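# Flip the upright steel cup mouth-down onto the plate

## Task

Invert the steel cup that currently stands opening-up so it rests opening-down on the bench plate, then release it.

## Robot and tools

Robot: two arms, left_arm and right_arm, each ending in a parallel gripper. The fingers point along the gripper's own +z axis and close along its y axis. The reported gripper position is the spot between the finger pads, about 1 cm short of the fingertips.

World frame (used in every result line): origin on the table top midway between the arms, +z up, +x outward over the table, left_arm on the +y side. The arm names do not match image left/right. Reported hand positions can be slightly wrong, more so when an arm is stretched far.

The 14-number row. Every motion command uses one flat row of 14 numbers, each in [-1, 1], covering both arms even when one stays still: dx, dy, dz, rx, ry, rz, opening for left_arm, then the same seven for right_arm. dx..rz are an offset (not a pose) expressed in that gripper's own axes, measured from the gripper's measured pose at the start of the command. Scale: 1.0 equals 0.6 m of translation or 180 degrees of rotation; rx, ry, rz form a single rotation vector. Opening is absolute, not an offset: +1 fully open (0.094 m), -1 closed.

execute_actions(actions): a list of up to 15 actions; each action is a table of up to 15 rows, one row per control step of 1/30 s. If fewer than 15 rows are given, the last row is held for the remaining steps. All rows of an action are offsets from the pose at that action's start (for the first action, the last pose a result reported), not from the preceding row. An empty list just returns state and images.

move(target, speed, blocking): target is one 14-number row as above, offsets from the pose in the latest result that shows one. Each gripper travels in a straight line toward its target; both paths finish together, lasting 0.5 to 10 s (cut off at 10 s). Rotation takes the shorter direction. speed is metres per second per arm, 0.002 to 0.5, default 0.25; turning is capped at twice that in rad/s. Paths ignore obstacles and the other arm. Grippers lag, drift, and can overshoot the speed, especially near full reach. Opening is sent when the move begins. blocking=false returns after 0.5 s while motion continues; until a result shows it finished, new actions or moves are rejected, so use wait or stop first.

wait(seconds): 0 to 10 s; arms keep their last command; returns early if a running move ends. stop(): brakes the current move; a fast arm needs distance to stop; fingers keep moving.

zoom_image(camera, region): enlarges a region [x0, y0, x1, y1] in pixels, top-left origin, at most 504x504, of the newest image from cam_head_left, cam_head_right, cam_high, cam_low (all 504x504), cam_left_wrist or cam_right_wrist (616x616).

finished_scene(scene): ends the current scene, given its number; irreversible; the cup must be placed and released first. The result reports success and gives the next task, if any.

Controller behaviour. Each step, the commanded pose is clipped to within 70 mm and 16 degrees of the measured pose, then pursued by damped inverse kinematics, favouring position over orientation. Large offsets therefore need several actions. Motions often finish a centimetre or more short, usually low, and zero offsets may let an arm sag gradually; to keep an arm in place, send the correction back to its intended pose in the first call of a reply and zeros afterwards, raising the aim if it still droops. Elbows never fully straighten. Joint limits (rad): waist ±2.880, shoulder 0 to 3.142, elbow 0 to 3.019, wrist pitch -1.693 to 1.571, wrist yaw ±1.571, wrist roll ±2.094.

Result lines: the state line lists each arm's end_effector_position (m) and end_effector_quat_wxyz in the world frame. Hand target shows where the controller is currently steering each gripper. grip_measured is finger opening on the command scale (the final Joint positions value is metres); readings can be off by about 1 mm. To hold the cup, command roughly 0.03 below grip_measured; smaller gaps grip lighter. Pads push about 50-62 N max. A pose unreachable line means the clearance check altered or blocked that arm's command. The move: line states the ending (done, off_target, moving, held, fault) plus limits (paced = pose clipped; held = steps blocked, after which the arm may speed up) and each gripper's distance to its target. Joint torques are raw drive outputs with offsets and noise. MOTOR HOT appears from 85 °C; at 100 °C that arm goes limp (OVER-TEMPERATURE FAULT). Holding loads heats motors, even while you are thinking, and the robot keeps its last command during your reply.

Camera calibration (K, distortion, T_world_to_cam) is supplied per camera and may be off by a few degrees and millimetres; wrist camera poses follow their arms.

Avoid: dropping or knocking anything off the table, slamming or pressing hard into the cup or bench (faster moves and targets deeper past contact push harder), and letting the arms collide. Brief external tugs on the held cup or pushes on loose objects may occur. Smooth, quick, low-effort motion is preferred.

Each tool is called after "Emit:" in YAML: its name, and indented under it one key for each argument.

## Session

Emit:
execute_actions:
  actions: []

Scene clock: 0.00 s.
left_arm: end_effector_position=(+0.1491, +0.0284, +0.1406) grip_measured=+1.000 end_effector_quat_wxyz=(+0.472, +0.752, +0.254, -0.384) | right_arm: end_effector_position=(+0.3903, -0.3330, +0.3849) grip_measured=+1.000 end_effector_quat_wxyz=(+0.515, +0.575, +0.483, +0.414)
Joint positions: left_arm=[-0.591  0.979  0.257  0.074  1.125  1.162  0.094] | right_arm=[-0.066  0.657  0.66  -0.136  0.305  1.59   0.094]
Joint velocities: left_arm=[-0.005 -0.015  0.017 -0.022 -0.051 -0.037  0.   ] | right_arm=[ 0.015 -0.005  0.002 -0.027 -0.095 -0.037  0.   ]
Joint torques (N m, as the arm reports them, + toward a larger angle): no reading
Motor temperatures (°C, as the motors report them): left_arm=[25 26 23 25 24 26] | right_arm=[25 24 23 22 23 24]
Hand target (left_arm): +0.155, +0.023, +0.150; +0.481, +0.752, +0.246, -0.379
Hand target (right_arm): +0.391, -0.333, +0.402; +0.521, +0.569, +0.474, +0.424

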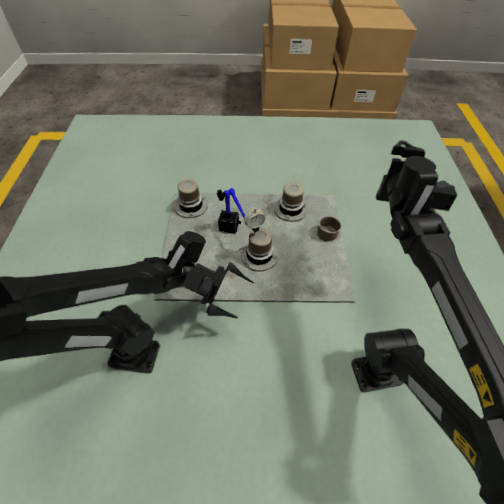

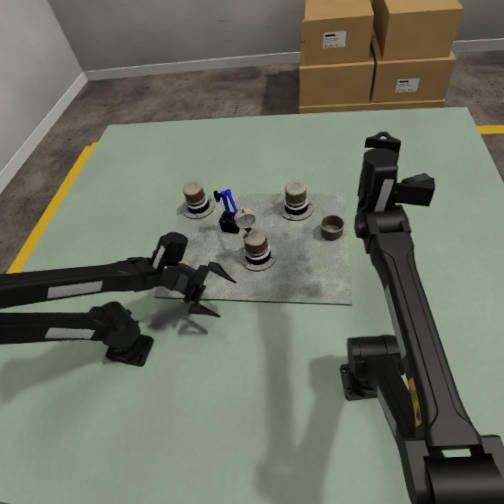

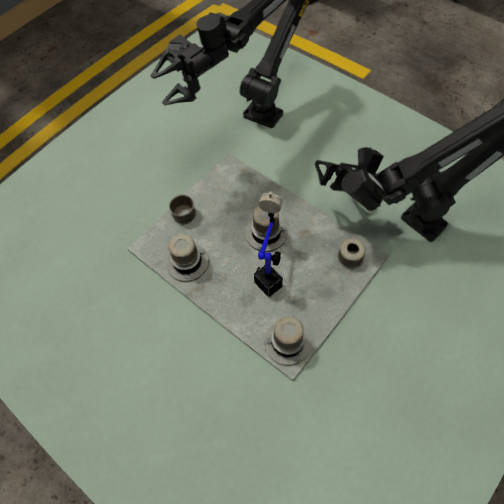

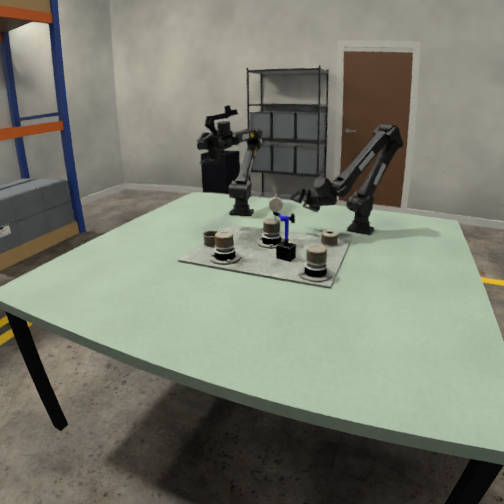

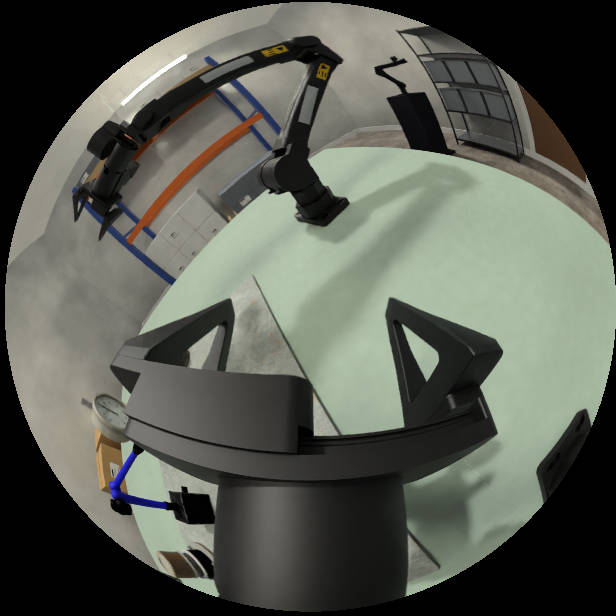

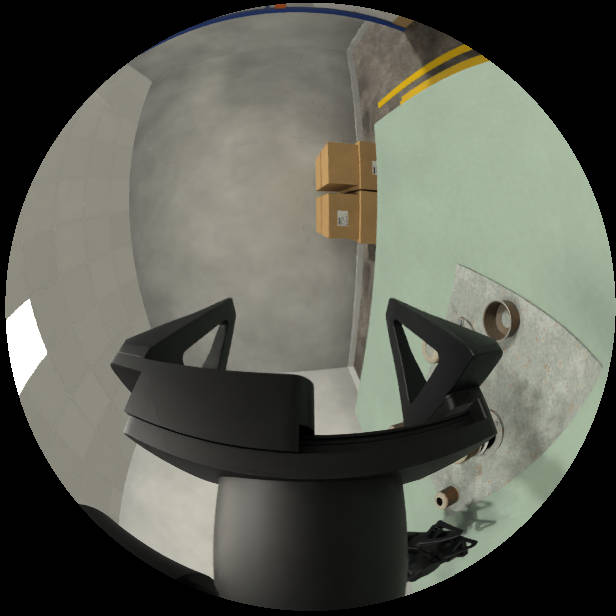

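Emit:
move:
  target: [0,0,0,0,0,0,1,-0.02,-0.28,0.14,0.46,0,0,1]
  speed: 0.4

Emit:
move:
  target: [0,0,0,0,0,0,1,0.15,0,-0.1,0,0.46,0,1]
  speed: 0.4

Emit:
zoom_image:
  camera: "cam_low"
  region: [150,180,350,300]

Scene clock: 13.17 s.
left_arm: end_effector_position=(+0.1491, +0.0284, +0.1406) grip_measured=+1.000 end_effector_quat_wxyz=(+0.472, +0.752, +0.254, -0.384) | right_arm: end_effector_position=(+0.4337, -0.3553, +0.1984) grip_measured=+1.000 end_effector_quat_wxyz=(-0.007, +0.769, +0.638, -0.015)
Joint positions: left_arm=[-0.591  0.979  0.257  0.074  1.125  1.162  0.094] | right_arm=[-0.246  1.496  1.314 -1.42   0.011  1.69   0.094]
Joint velocities: left_arm=[-0.015 -0.005  0.002 -0.007 -0.007  0.007  0.   ] | right_arm=[ 0.005 -0.005  0.002  0.022  0.037  0.022  0.   ]
Joint torques (N m, as the arm reports them, + toward a larger angle): left_arm=[ 2.35 -3.93  7.52  1.33  0.57 -0.05] | right_arm=[ -1.23 -12.84  12.39  -0.47   0.01  -0.07]
Motor temperatures (°C, as the motors report them): left_arm=[25 26 24 25 25 26] | right_arm=[25 24 27 22 23 24]
Hand target (left_arm): +0.149, +0.028, +0.141; +0.472, +0.752, +0.254, -0.384
Hand target (right_arm): +0.447, -0.358, +0.212; +0.002, +0.769, +0.639, -0.004
Off the commanded pose (left_arm): 0.000 m, 0 deg.
Off the commanded pose (right_arm): 0.018 m, 2 deg.
move: off_target (right_arm)
camera_calibration (this result's frames):
cam_right_wrist: T_world_to_cam=[[-0.984418, 0.173806, 0.026689, 0.483306], [0.156645, 0.797822, 0.582187, 0.104464], [0.0798947, 0.577296, -0.812617, 0.45877], [0, 0, 0, 1]] pos_world=[0.422758, -0.432192, 0.299088]

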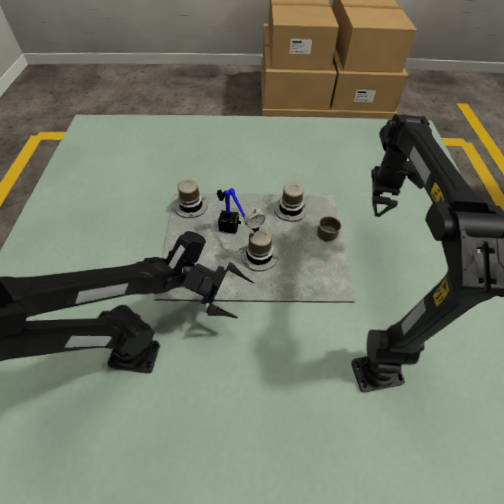

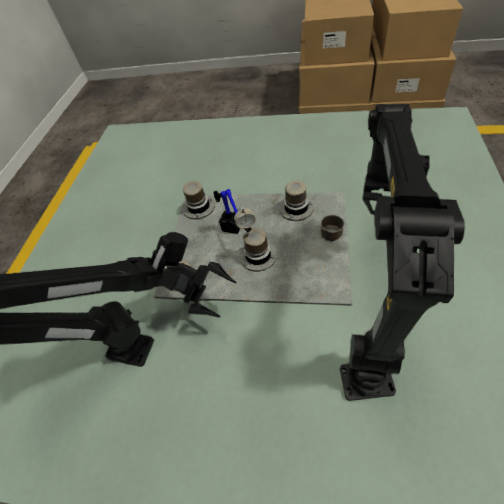

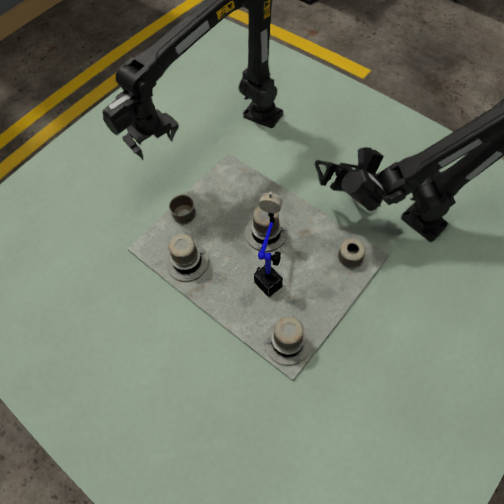

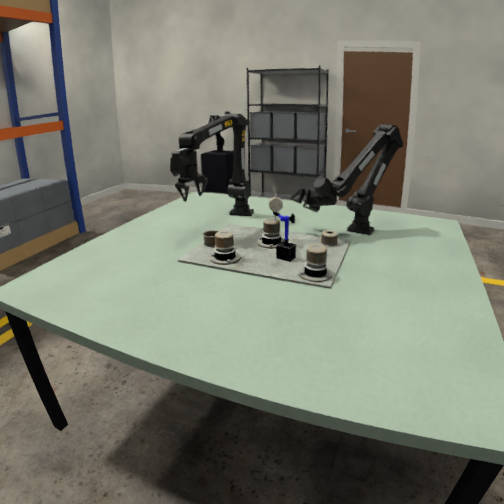

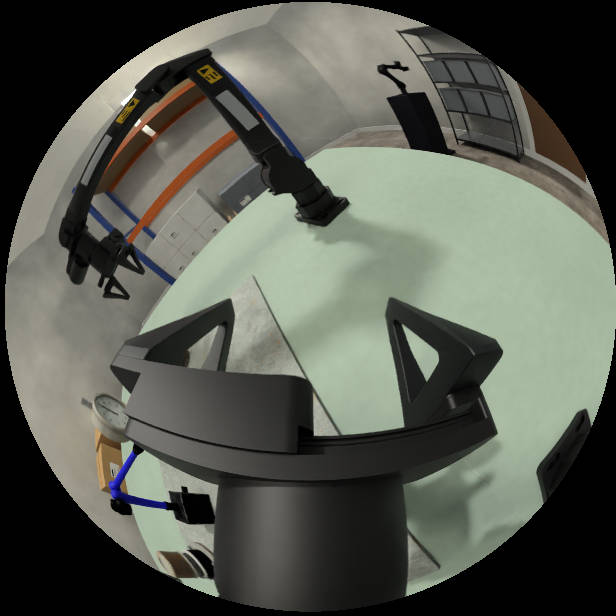

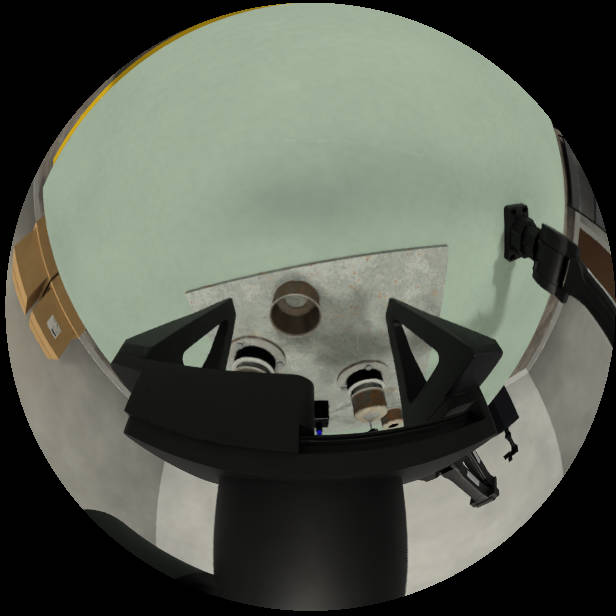

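Scene clock: 15.80 s.
left_arm: end_effector_position=(+0.1491, +0.0284, +0.1406) grip_measured=+1.000 end_effector_quat_wxyz=(+0.472, +0.752, +0.254, -0.384) | right_arm: end_effector_position=(+0.4459, -0.2662, +0.2621) grip_measured=+1.000 end_effector_quat_wxyz=(-0.422, +0.591, +0.470, +0.502)
Joint positions: left_arm=[-0.591  0.979  0.257  0.074  1.125  1.162  0.094] | right_arm=[-0.439  1.599  1.186 -1.563 -1.419  1.188  0.094]
Joint velocities: left_arm=[-0.005 -0.005  0.007 -0.012 -0.007 -0.007  0.   ] | right_arm=[ 0.015 -0.005 -0.012 -0.051 -0.051 -0.051  0.   ]
Joint torques (N m, as the arm reports them, + toward a larger angle): left_arm=[ 2.32 -3.97  7.52  1.32  0.57 -0.04] | right_arm=[ -0.48 -11.76   9.27  -1.    -0.8   -0.14]
Motor temperatures (°C, as the motors report them): left_arm=[25 26 25 25 25 26] | right_arm=[25 24 27 22 23 24]
Hand target (left_arm): +0.149, +0.028, +0.141; +0.472, +0.752, +0.254, -0.384
Hand target (right_arm): +0.453, -0.266, +0.258; -0.423, +0.587, +0.473, +0.503
Off the commanded pose (left_arm): 0.000 m, 0 deg.
Off the commanded pose (right_arm): 0.008 m, 1 deg.
move: done
camera_calibration (this result's frames):
cam_right_wrist: T_world_to_cam=[[-0.979041, 0.203115, 0.0149414, 0.486632], [-0.0837857, -0.46855, 0.879455, -0.313399], [0.185632, 0.85977, 0.475748, 0.14849], [0, 0, 0, 1]] pos_world=[0.42261, -0.373353, 0.197706]

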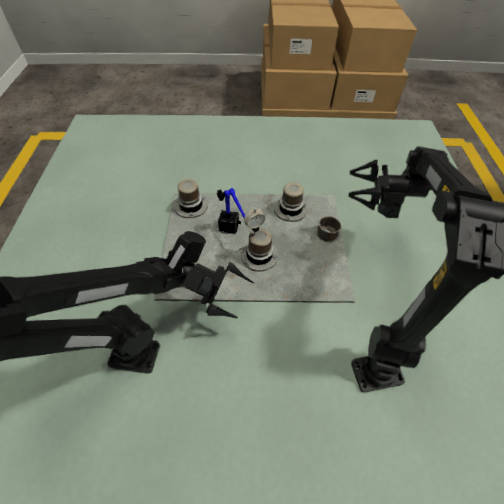

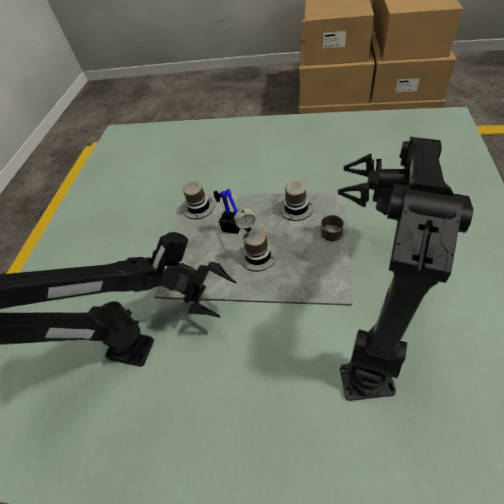

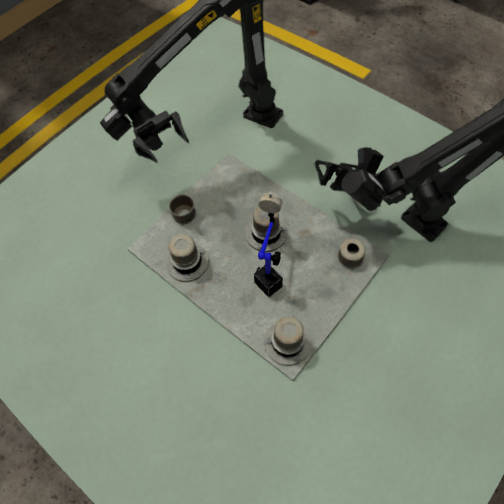

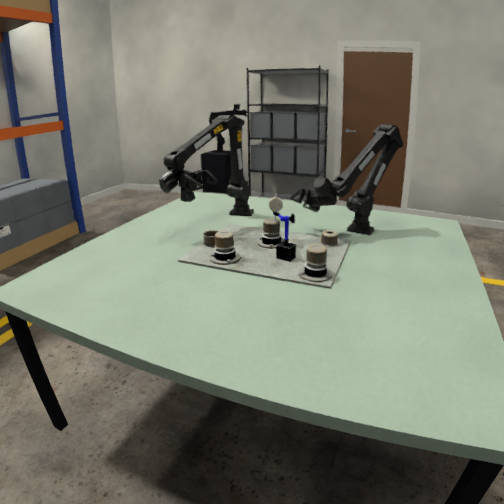

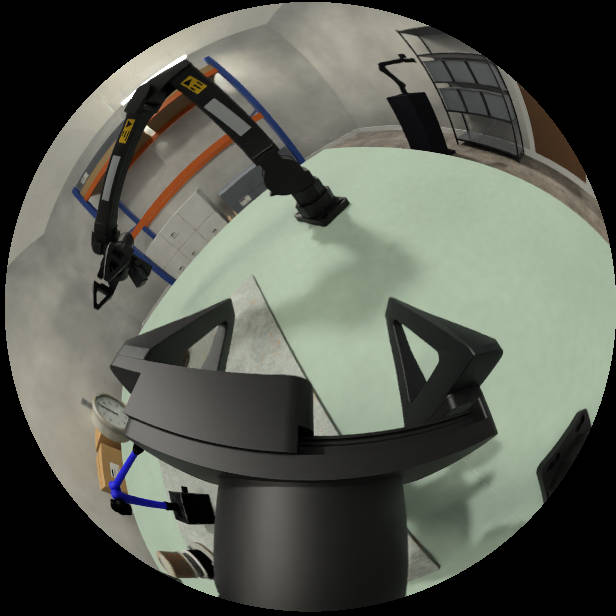

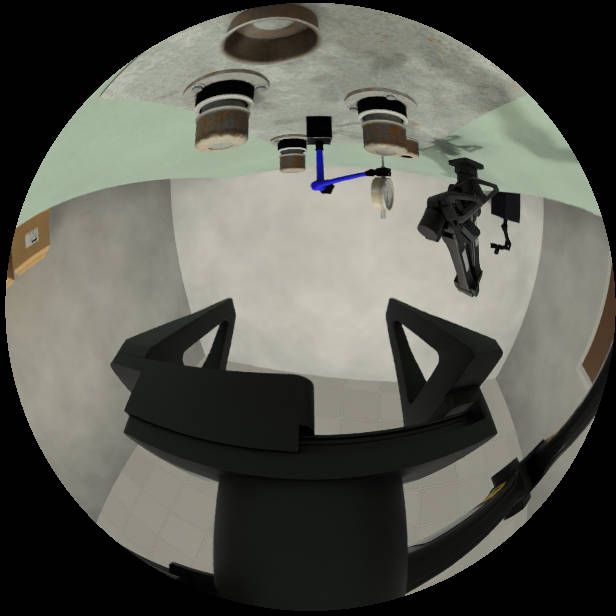

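Region (150, 180, 350, 300) of cam_low's 504x504 image, scaled by 2.520, with more detail than that image has; it fills the top 302 rows of this view, and the rest is white.

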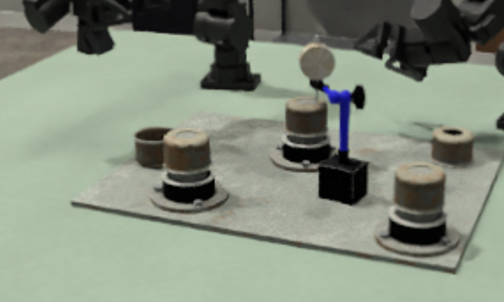

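Emit:
move:
  target: [0,0,0,0,0,0,1,-0.22,0.05,0.07,0,-0.455,0,1]
  speed: 0.3

Scene clock: 27.93 s.
left_arm: end_effector_position=(+0.1491, +0.0284, +0.1406) grip_measured=+1.000 end_effector_quat_wxyz=(+0.472, +0.752, +0.254, -0.384) | right_arm: end_effector_position=(+0.4598, -0.2527, +0.1189) grip_measured=+1.000 end_effector_quat_wxyz=(-0.016, +0.767, +0.642, -0.017)
Joint positions: left_arm=[-0.591  0.979  0.257  0.074  1.125  1.162  0.094] | right_arm=[-0.025  1.639  1.266 -1.244 -0.009  1.902  0.094]
Joint velocities: left_arm=[ 0.005 -0.005 -0.012  0.002  0.007  0.007  0.   ] | right_arm=[ 0.005 -0.005  0.007 -0.012 -0.037  0.037  0.   ]
Joint torques (N m, as the arm reports them, + toward a larger angle): left_arm=[ 2.33 -3.96  7.52  1.33  0.57 -0.04] | right_arm=[ -0.63 -13.77  11.66  -0.5    0.18   0.13]
Motor temperatures (°C, as the motors report them): left_arm=[25 26 25 25 25 26] | right_arm=[25 24 27 22 23 24]
Hand target (left_arm): +0.149, +0.028, +0.141; +0.472, +0.752, +0.254, -0.384
Hand target (right_arm): +0.475, -0.251, +0.124; -0.011, +0.773, +0.635, -0.012
Off the commanded pose (left_arm): 0.000 m, 0 deg.
Off the commanded pose (right_arm): 0.018 m, 2 deg.
move: off_target (right_arm)
camera_calibration (this result's frames):
cam_right_wrist: T_world_to_cam=[[-0.985263, 0.165383, 0.0436491, 0.489535], [0.159156, 0.792935, 0.588153, 0.0617559], [0.0626597, 0.586432, -0.807571, 0.342481], [0, 0, 0, 1]] pos_world=[0.451032, -0.330771, 0.218888]

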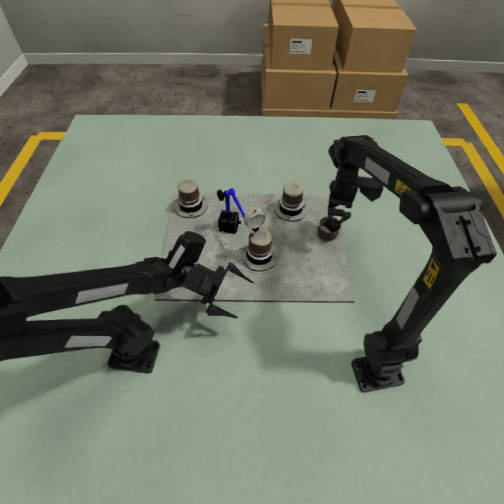

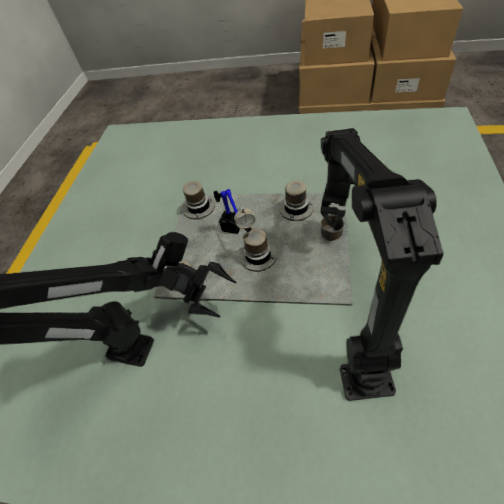

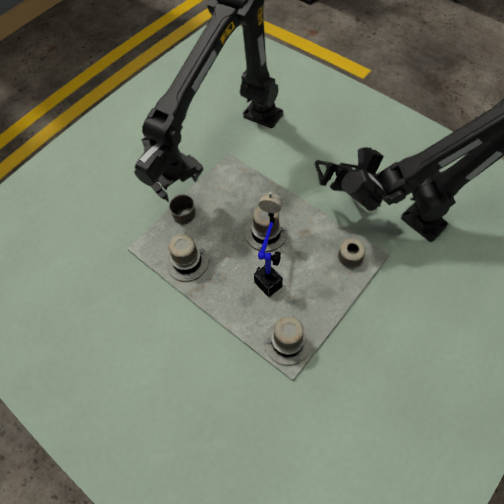

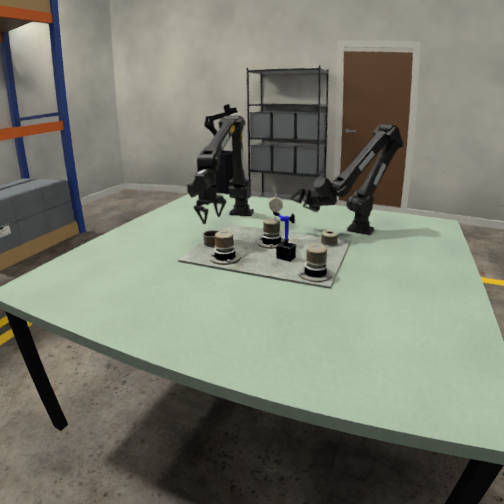

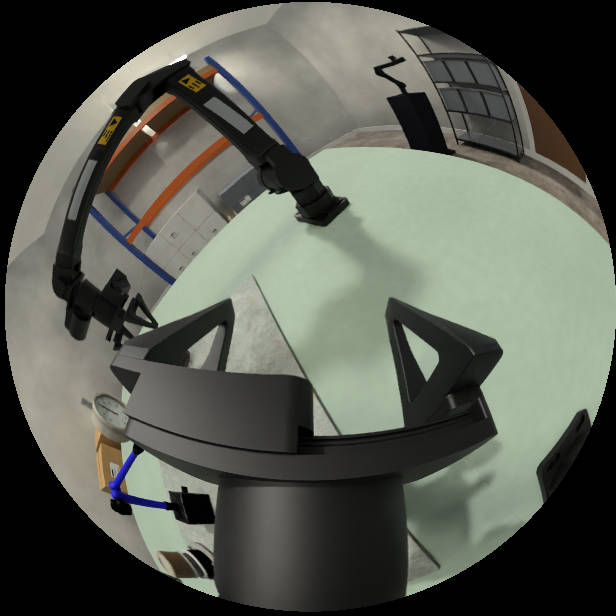

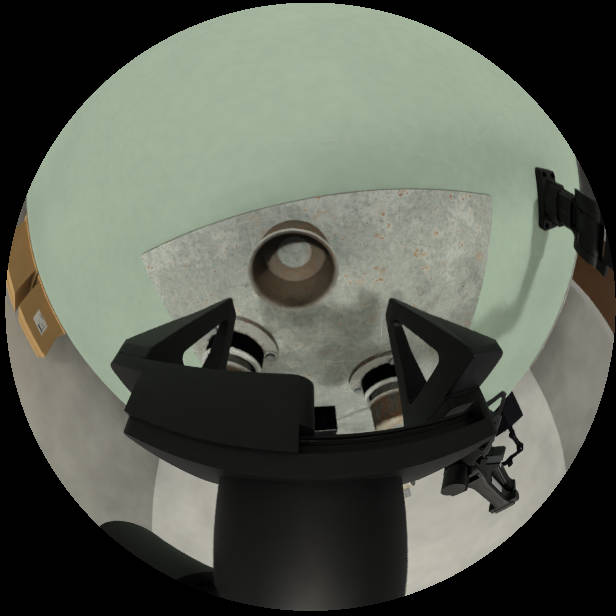

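Emit:
move:
  target: [0,0,0,0,0,0,1,0.008,0.04,0.115,0,0,0,1]
  speed: 0.1

Emit:
move:
  target: [0,0,0,0,0,0,1,0,0.02,-0.005,0,0,0,0.2]
  speed: 0.1

Scene clock: 33.03 s.
left_arm: end_effector_position=(+0.1491, +0.0284, +0.1406) grip_measured=+1.000 end_effector_quat_wxyz=(+0.472, +0.752, +0.254, -0.384) | right_arm: end_effector_position=(+0.4795, -0.2497, +0.0595) grip_measured=+1.000 end_effector_quat_wxyz=(-0.012, +0.768, +0.641, -0.012)
Joint positions: left_arm=[-0.591  0.979  0.257  0.074  1.125  1.162  0.094] | right_arm=[-0.025  1.746  1.237 -1.095 -0.009  1.904  0.094]
Joint velocities: left_arm=[-0.005  0.005  0.002 -0.007 -0.022 -0.007  0.   ] | right_arm=[-0.005 -0.005 -0.012 -0.002  0.007 -0.051  0.   ]
Joint torques (N m, as the arm reports them, + toward a larger angle): left_arm=[ 2.35 -3.95  7.52  1.33  0.57 -0.04] | right_arm=[ -1.24 -14.9    7.91   0.3    0.09  -0.07]
Motor temperatures (°C, as the motors report them): left_arm=[25 26 25 25 25 26] | right_arm=[25 25 27 22 23 24]
Hand target (left_arm): +0.149, +0.028, +0.141; +0.472, +0.752, +0.254, -0.384
Hand target (right_arm): +0.481, -0.252, +0.050; -0.016, +0.767, +0.642, -0.018
Off the commanded pose (left_arm): 0.000 m, 0 deg.
Off the commanded pose (right_arm): 0.011 m, 1 deg.
move: off_target (right_arm)
camera_calibration (this result's frames):
cam_right_wrist: T_world_to_cam=[[-0.985263, 0.167947, 0.0324259, 0.512291], [0.154382, 0.791511, 0.591335, 0.0928734], [0.0736476, 0.587626, -0.805774, 0.286435], [0, 0, 0, 1]] pos_world=[0.469308, -0.327865, 0.159271]

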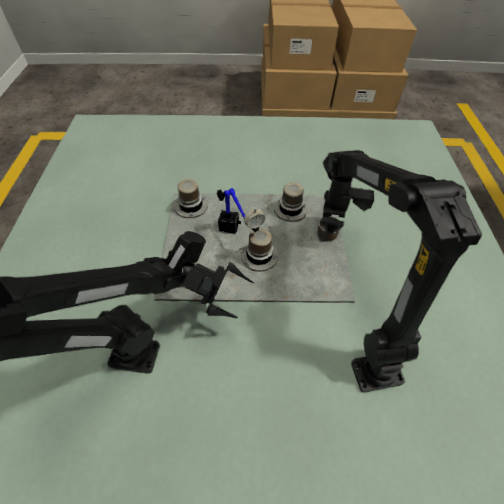

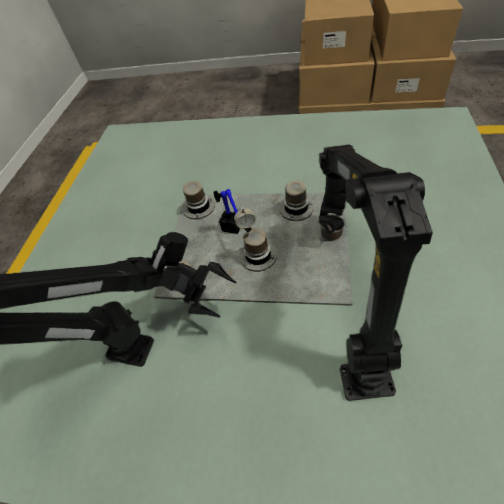

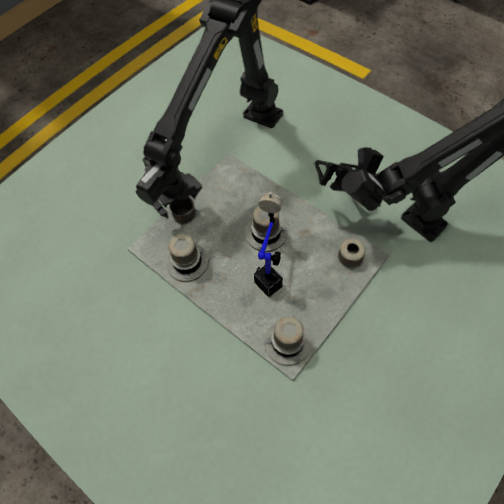

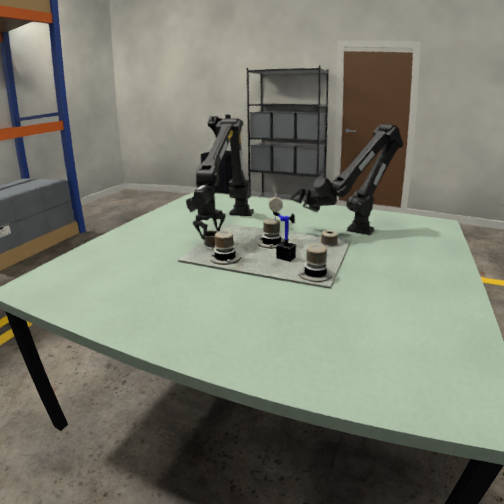

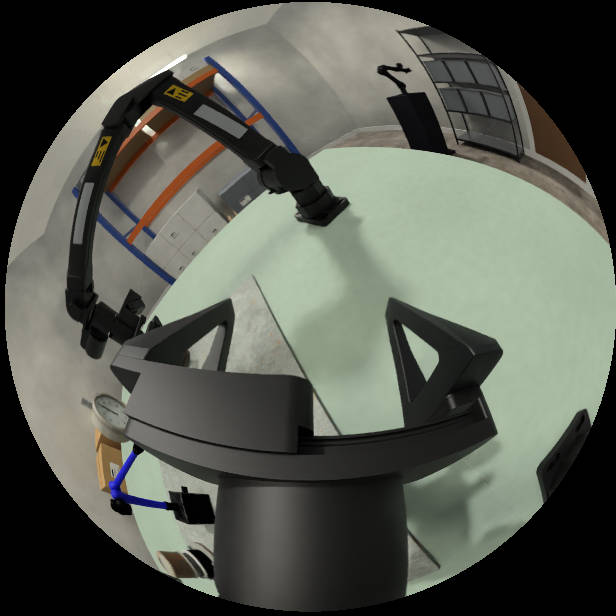

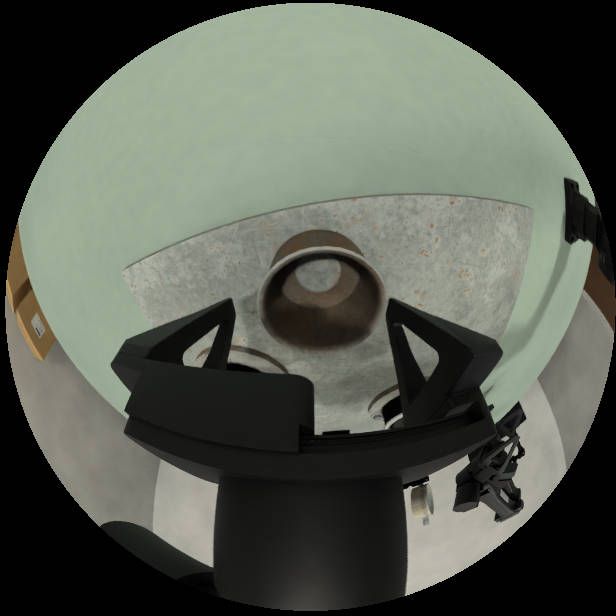

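Scene clock: 33.73 s.
left_arm: end_effector_position=(+0.1491, +0.0284, +0.1406) grip_measured=+1.000 end_effector_quat_wxyz=(+0.472, +0.752, +0.254, -0.384) | right_arm: end_effector_position=(+0.4784, -0.2501, +0.0594) grip_measured=+0.495 end_effector_quat_wxyz=(-0.013, +0.768, +0.641, -0.014)
Joint positions: left_arm=[-0.591  0.979  0.257  0.074  1.125  1.162  0.094] | right_arm=[-0.025  1.746  1.236 -1.099 -0.008  1.904  0.07 ]
Joint velocities: left_arm=[-0.024  0.015 -0.022 -0.002 -0.066  0.022  0.   ] | right_arm=[ 0.005  0.015 -0.002 -0.012  0.007  0.022  0.   ]
Joint torques (N m, as the arm reports them, + toward a larger angle): left_arm=[ 2.31 -3.94  7.52  1.33  0.57 -0.04] | right_arm=[ -1.36 -14.93  10.74  -0.68   0.09  -0.07]
Motor temperatures (°C, as the motors report them): left_arm=[25 26 25 25 25 26] | right_arm=[25 25 27 22 23 24]
Hand target (left_arm): +0.149, +0.028, +0.141; +0.472, +0.752, +0.254, -0.384
Hand target (right_arm): +0.491, -0.252, +0.062; -0.012, +0.768, +0.641, -0.012
Off the commanded pose (left_arm): 0.000 m, 0 deg.
Off the commanded pose (right_arm): 0.013 m, 0 deg.
move: off_target (right_arm)
camera_calibration (this result's frames):
cam_right_wrist: T_world_to_cam=[[-0.985124, 0.167968, 0.0362836, 0.511038], [0.156785, 0.792107, 0.589903, 0.0925008], [0.0703445, 0.586816, -0.806659, 0.288114], [0, 0, 0, 1]] pos_world=[0.468666, -0.328179, 0.159301]

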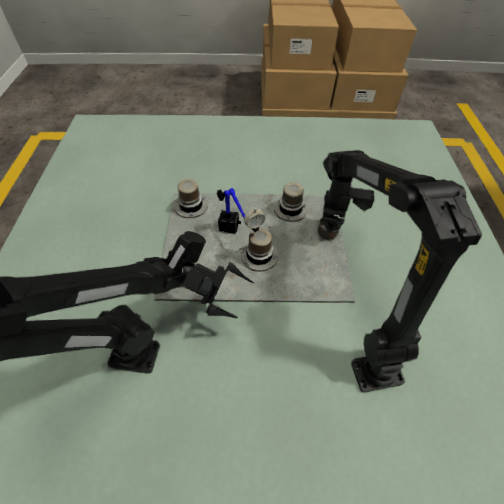

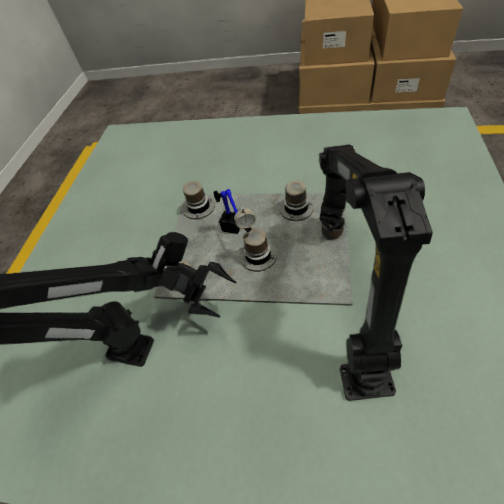

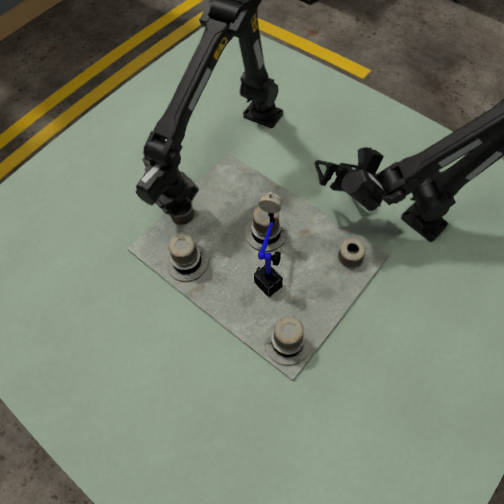

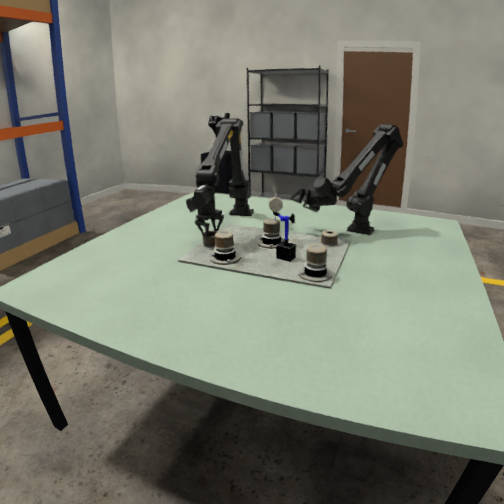

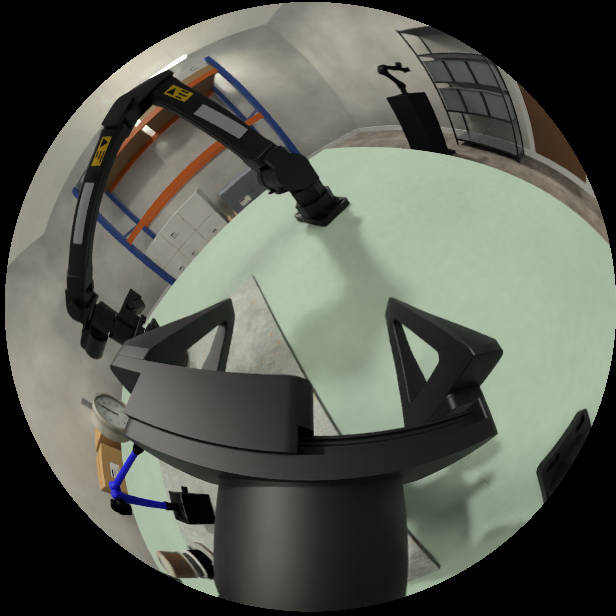

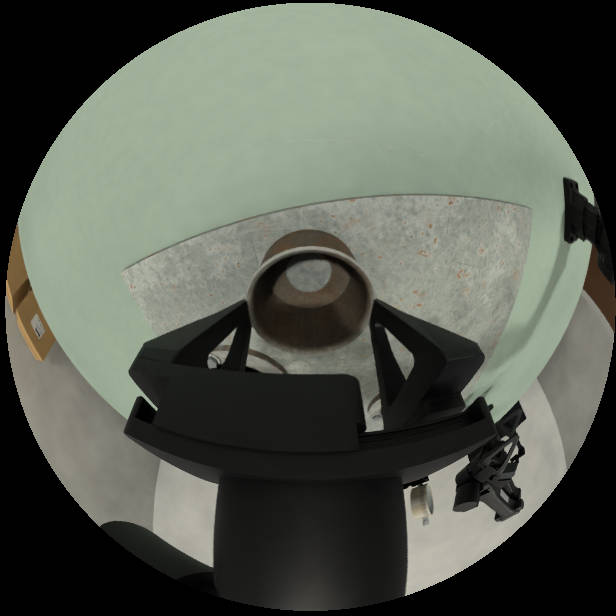

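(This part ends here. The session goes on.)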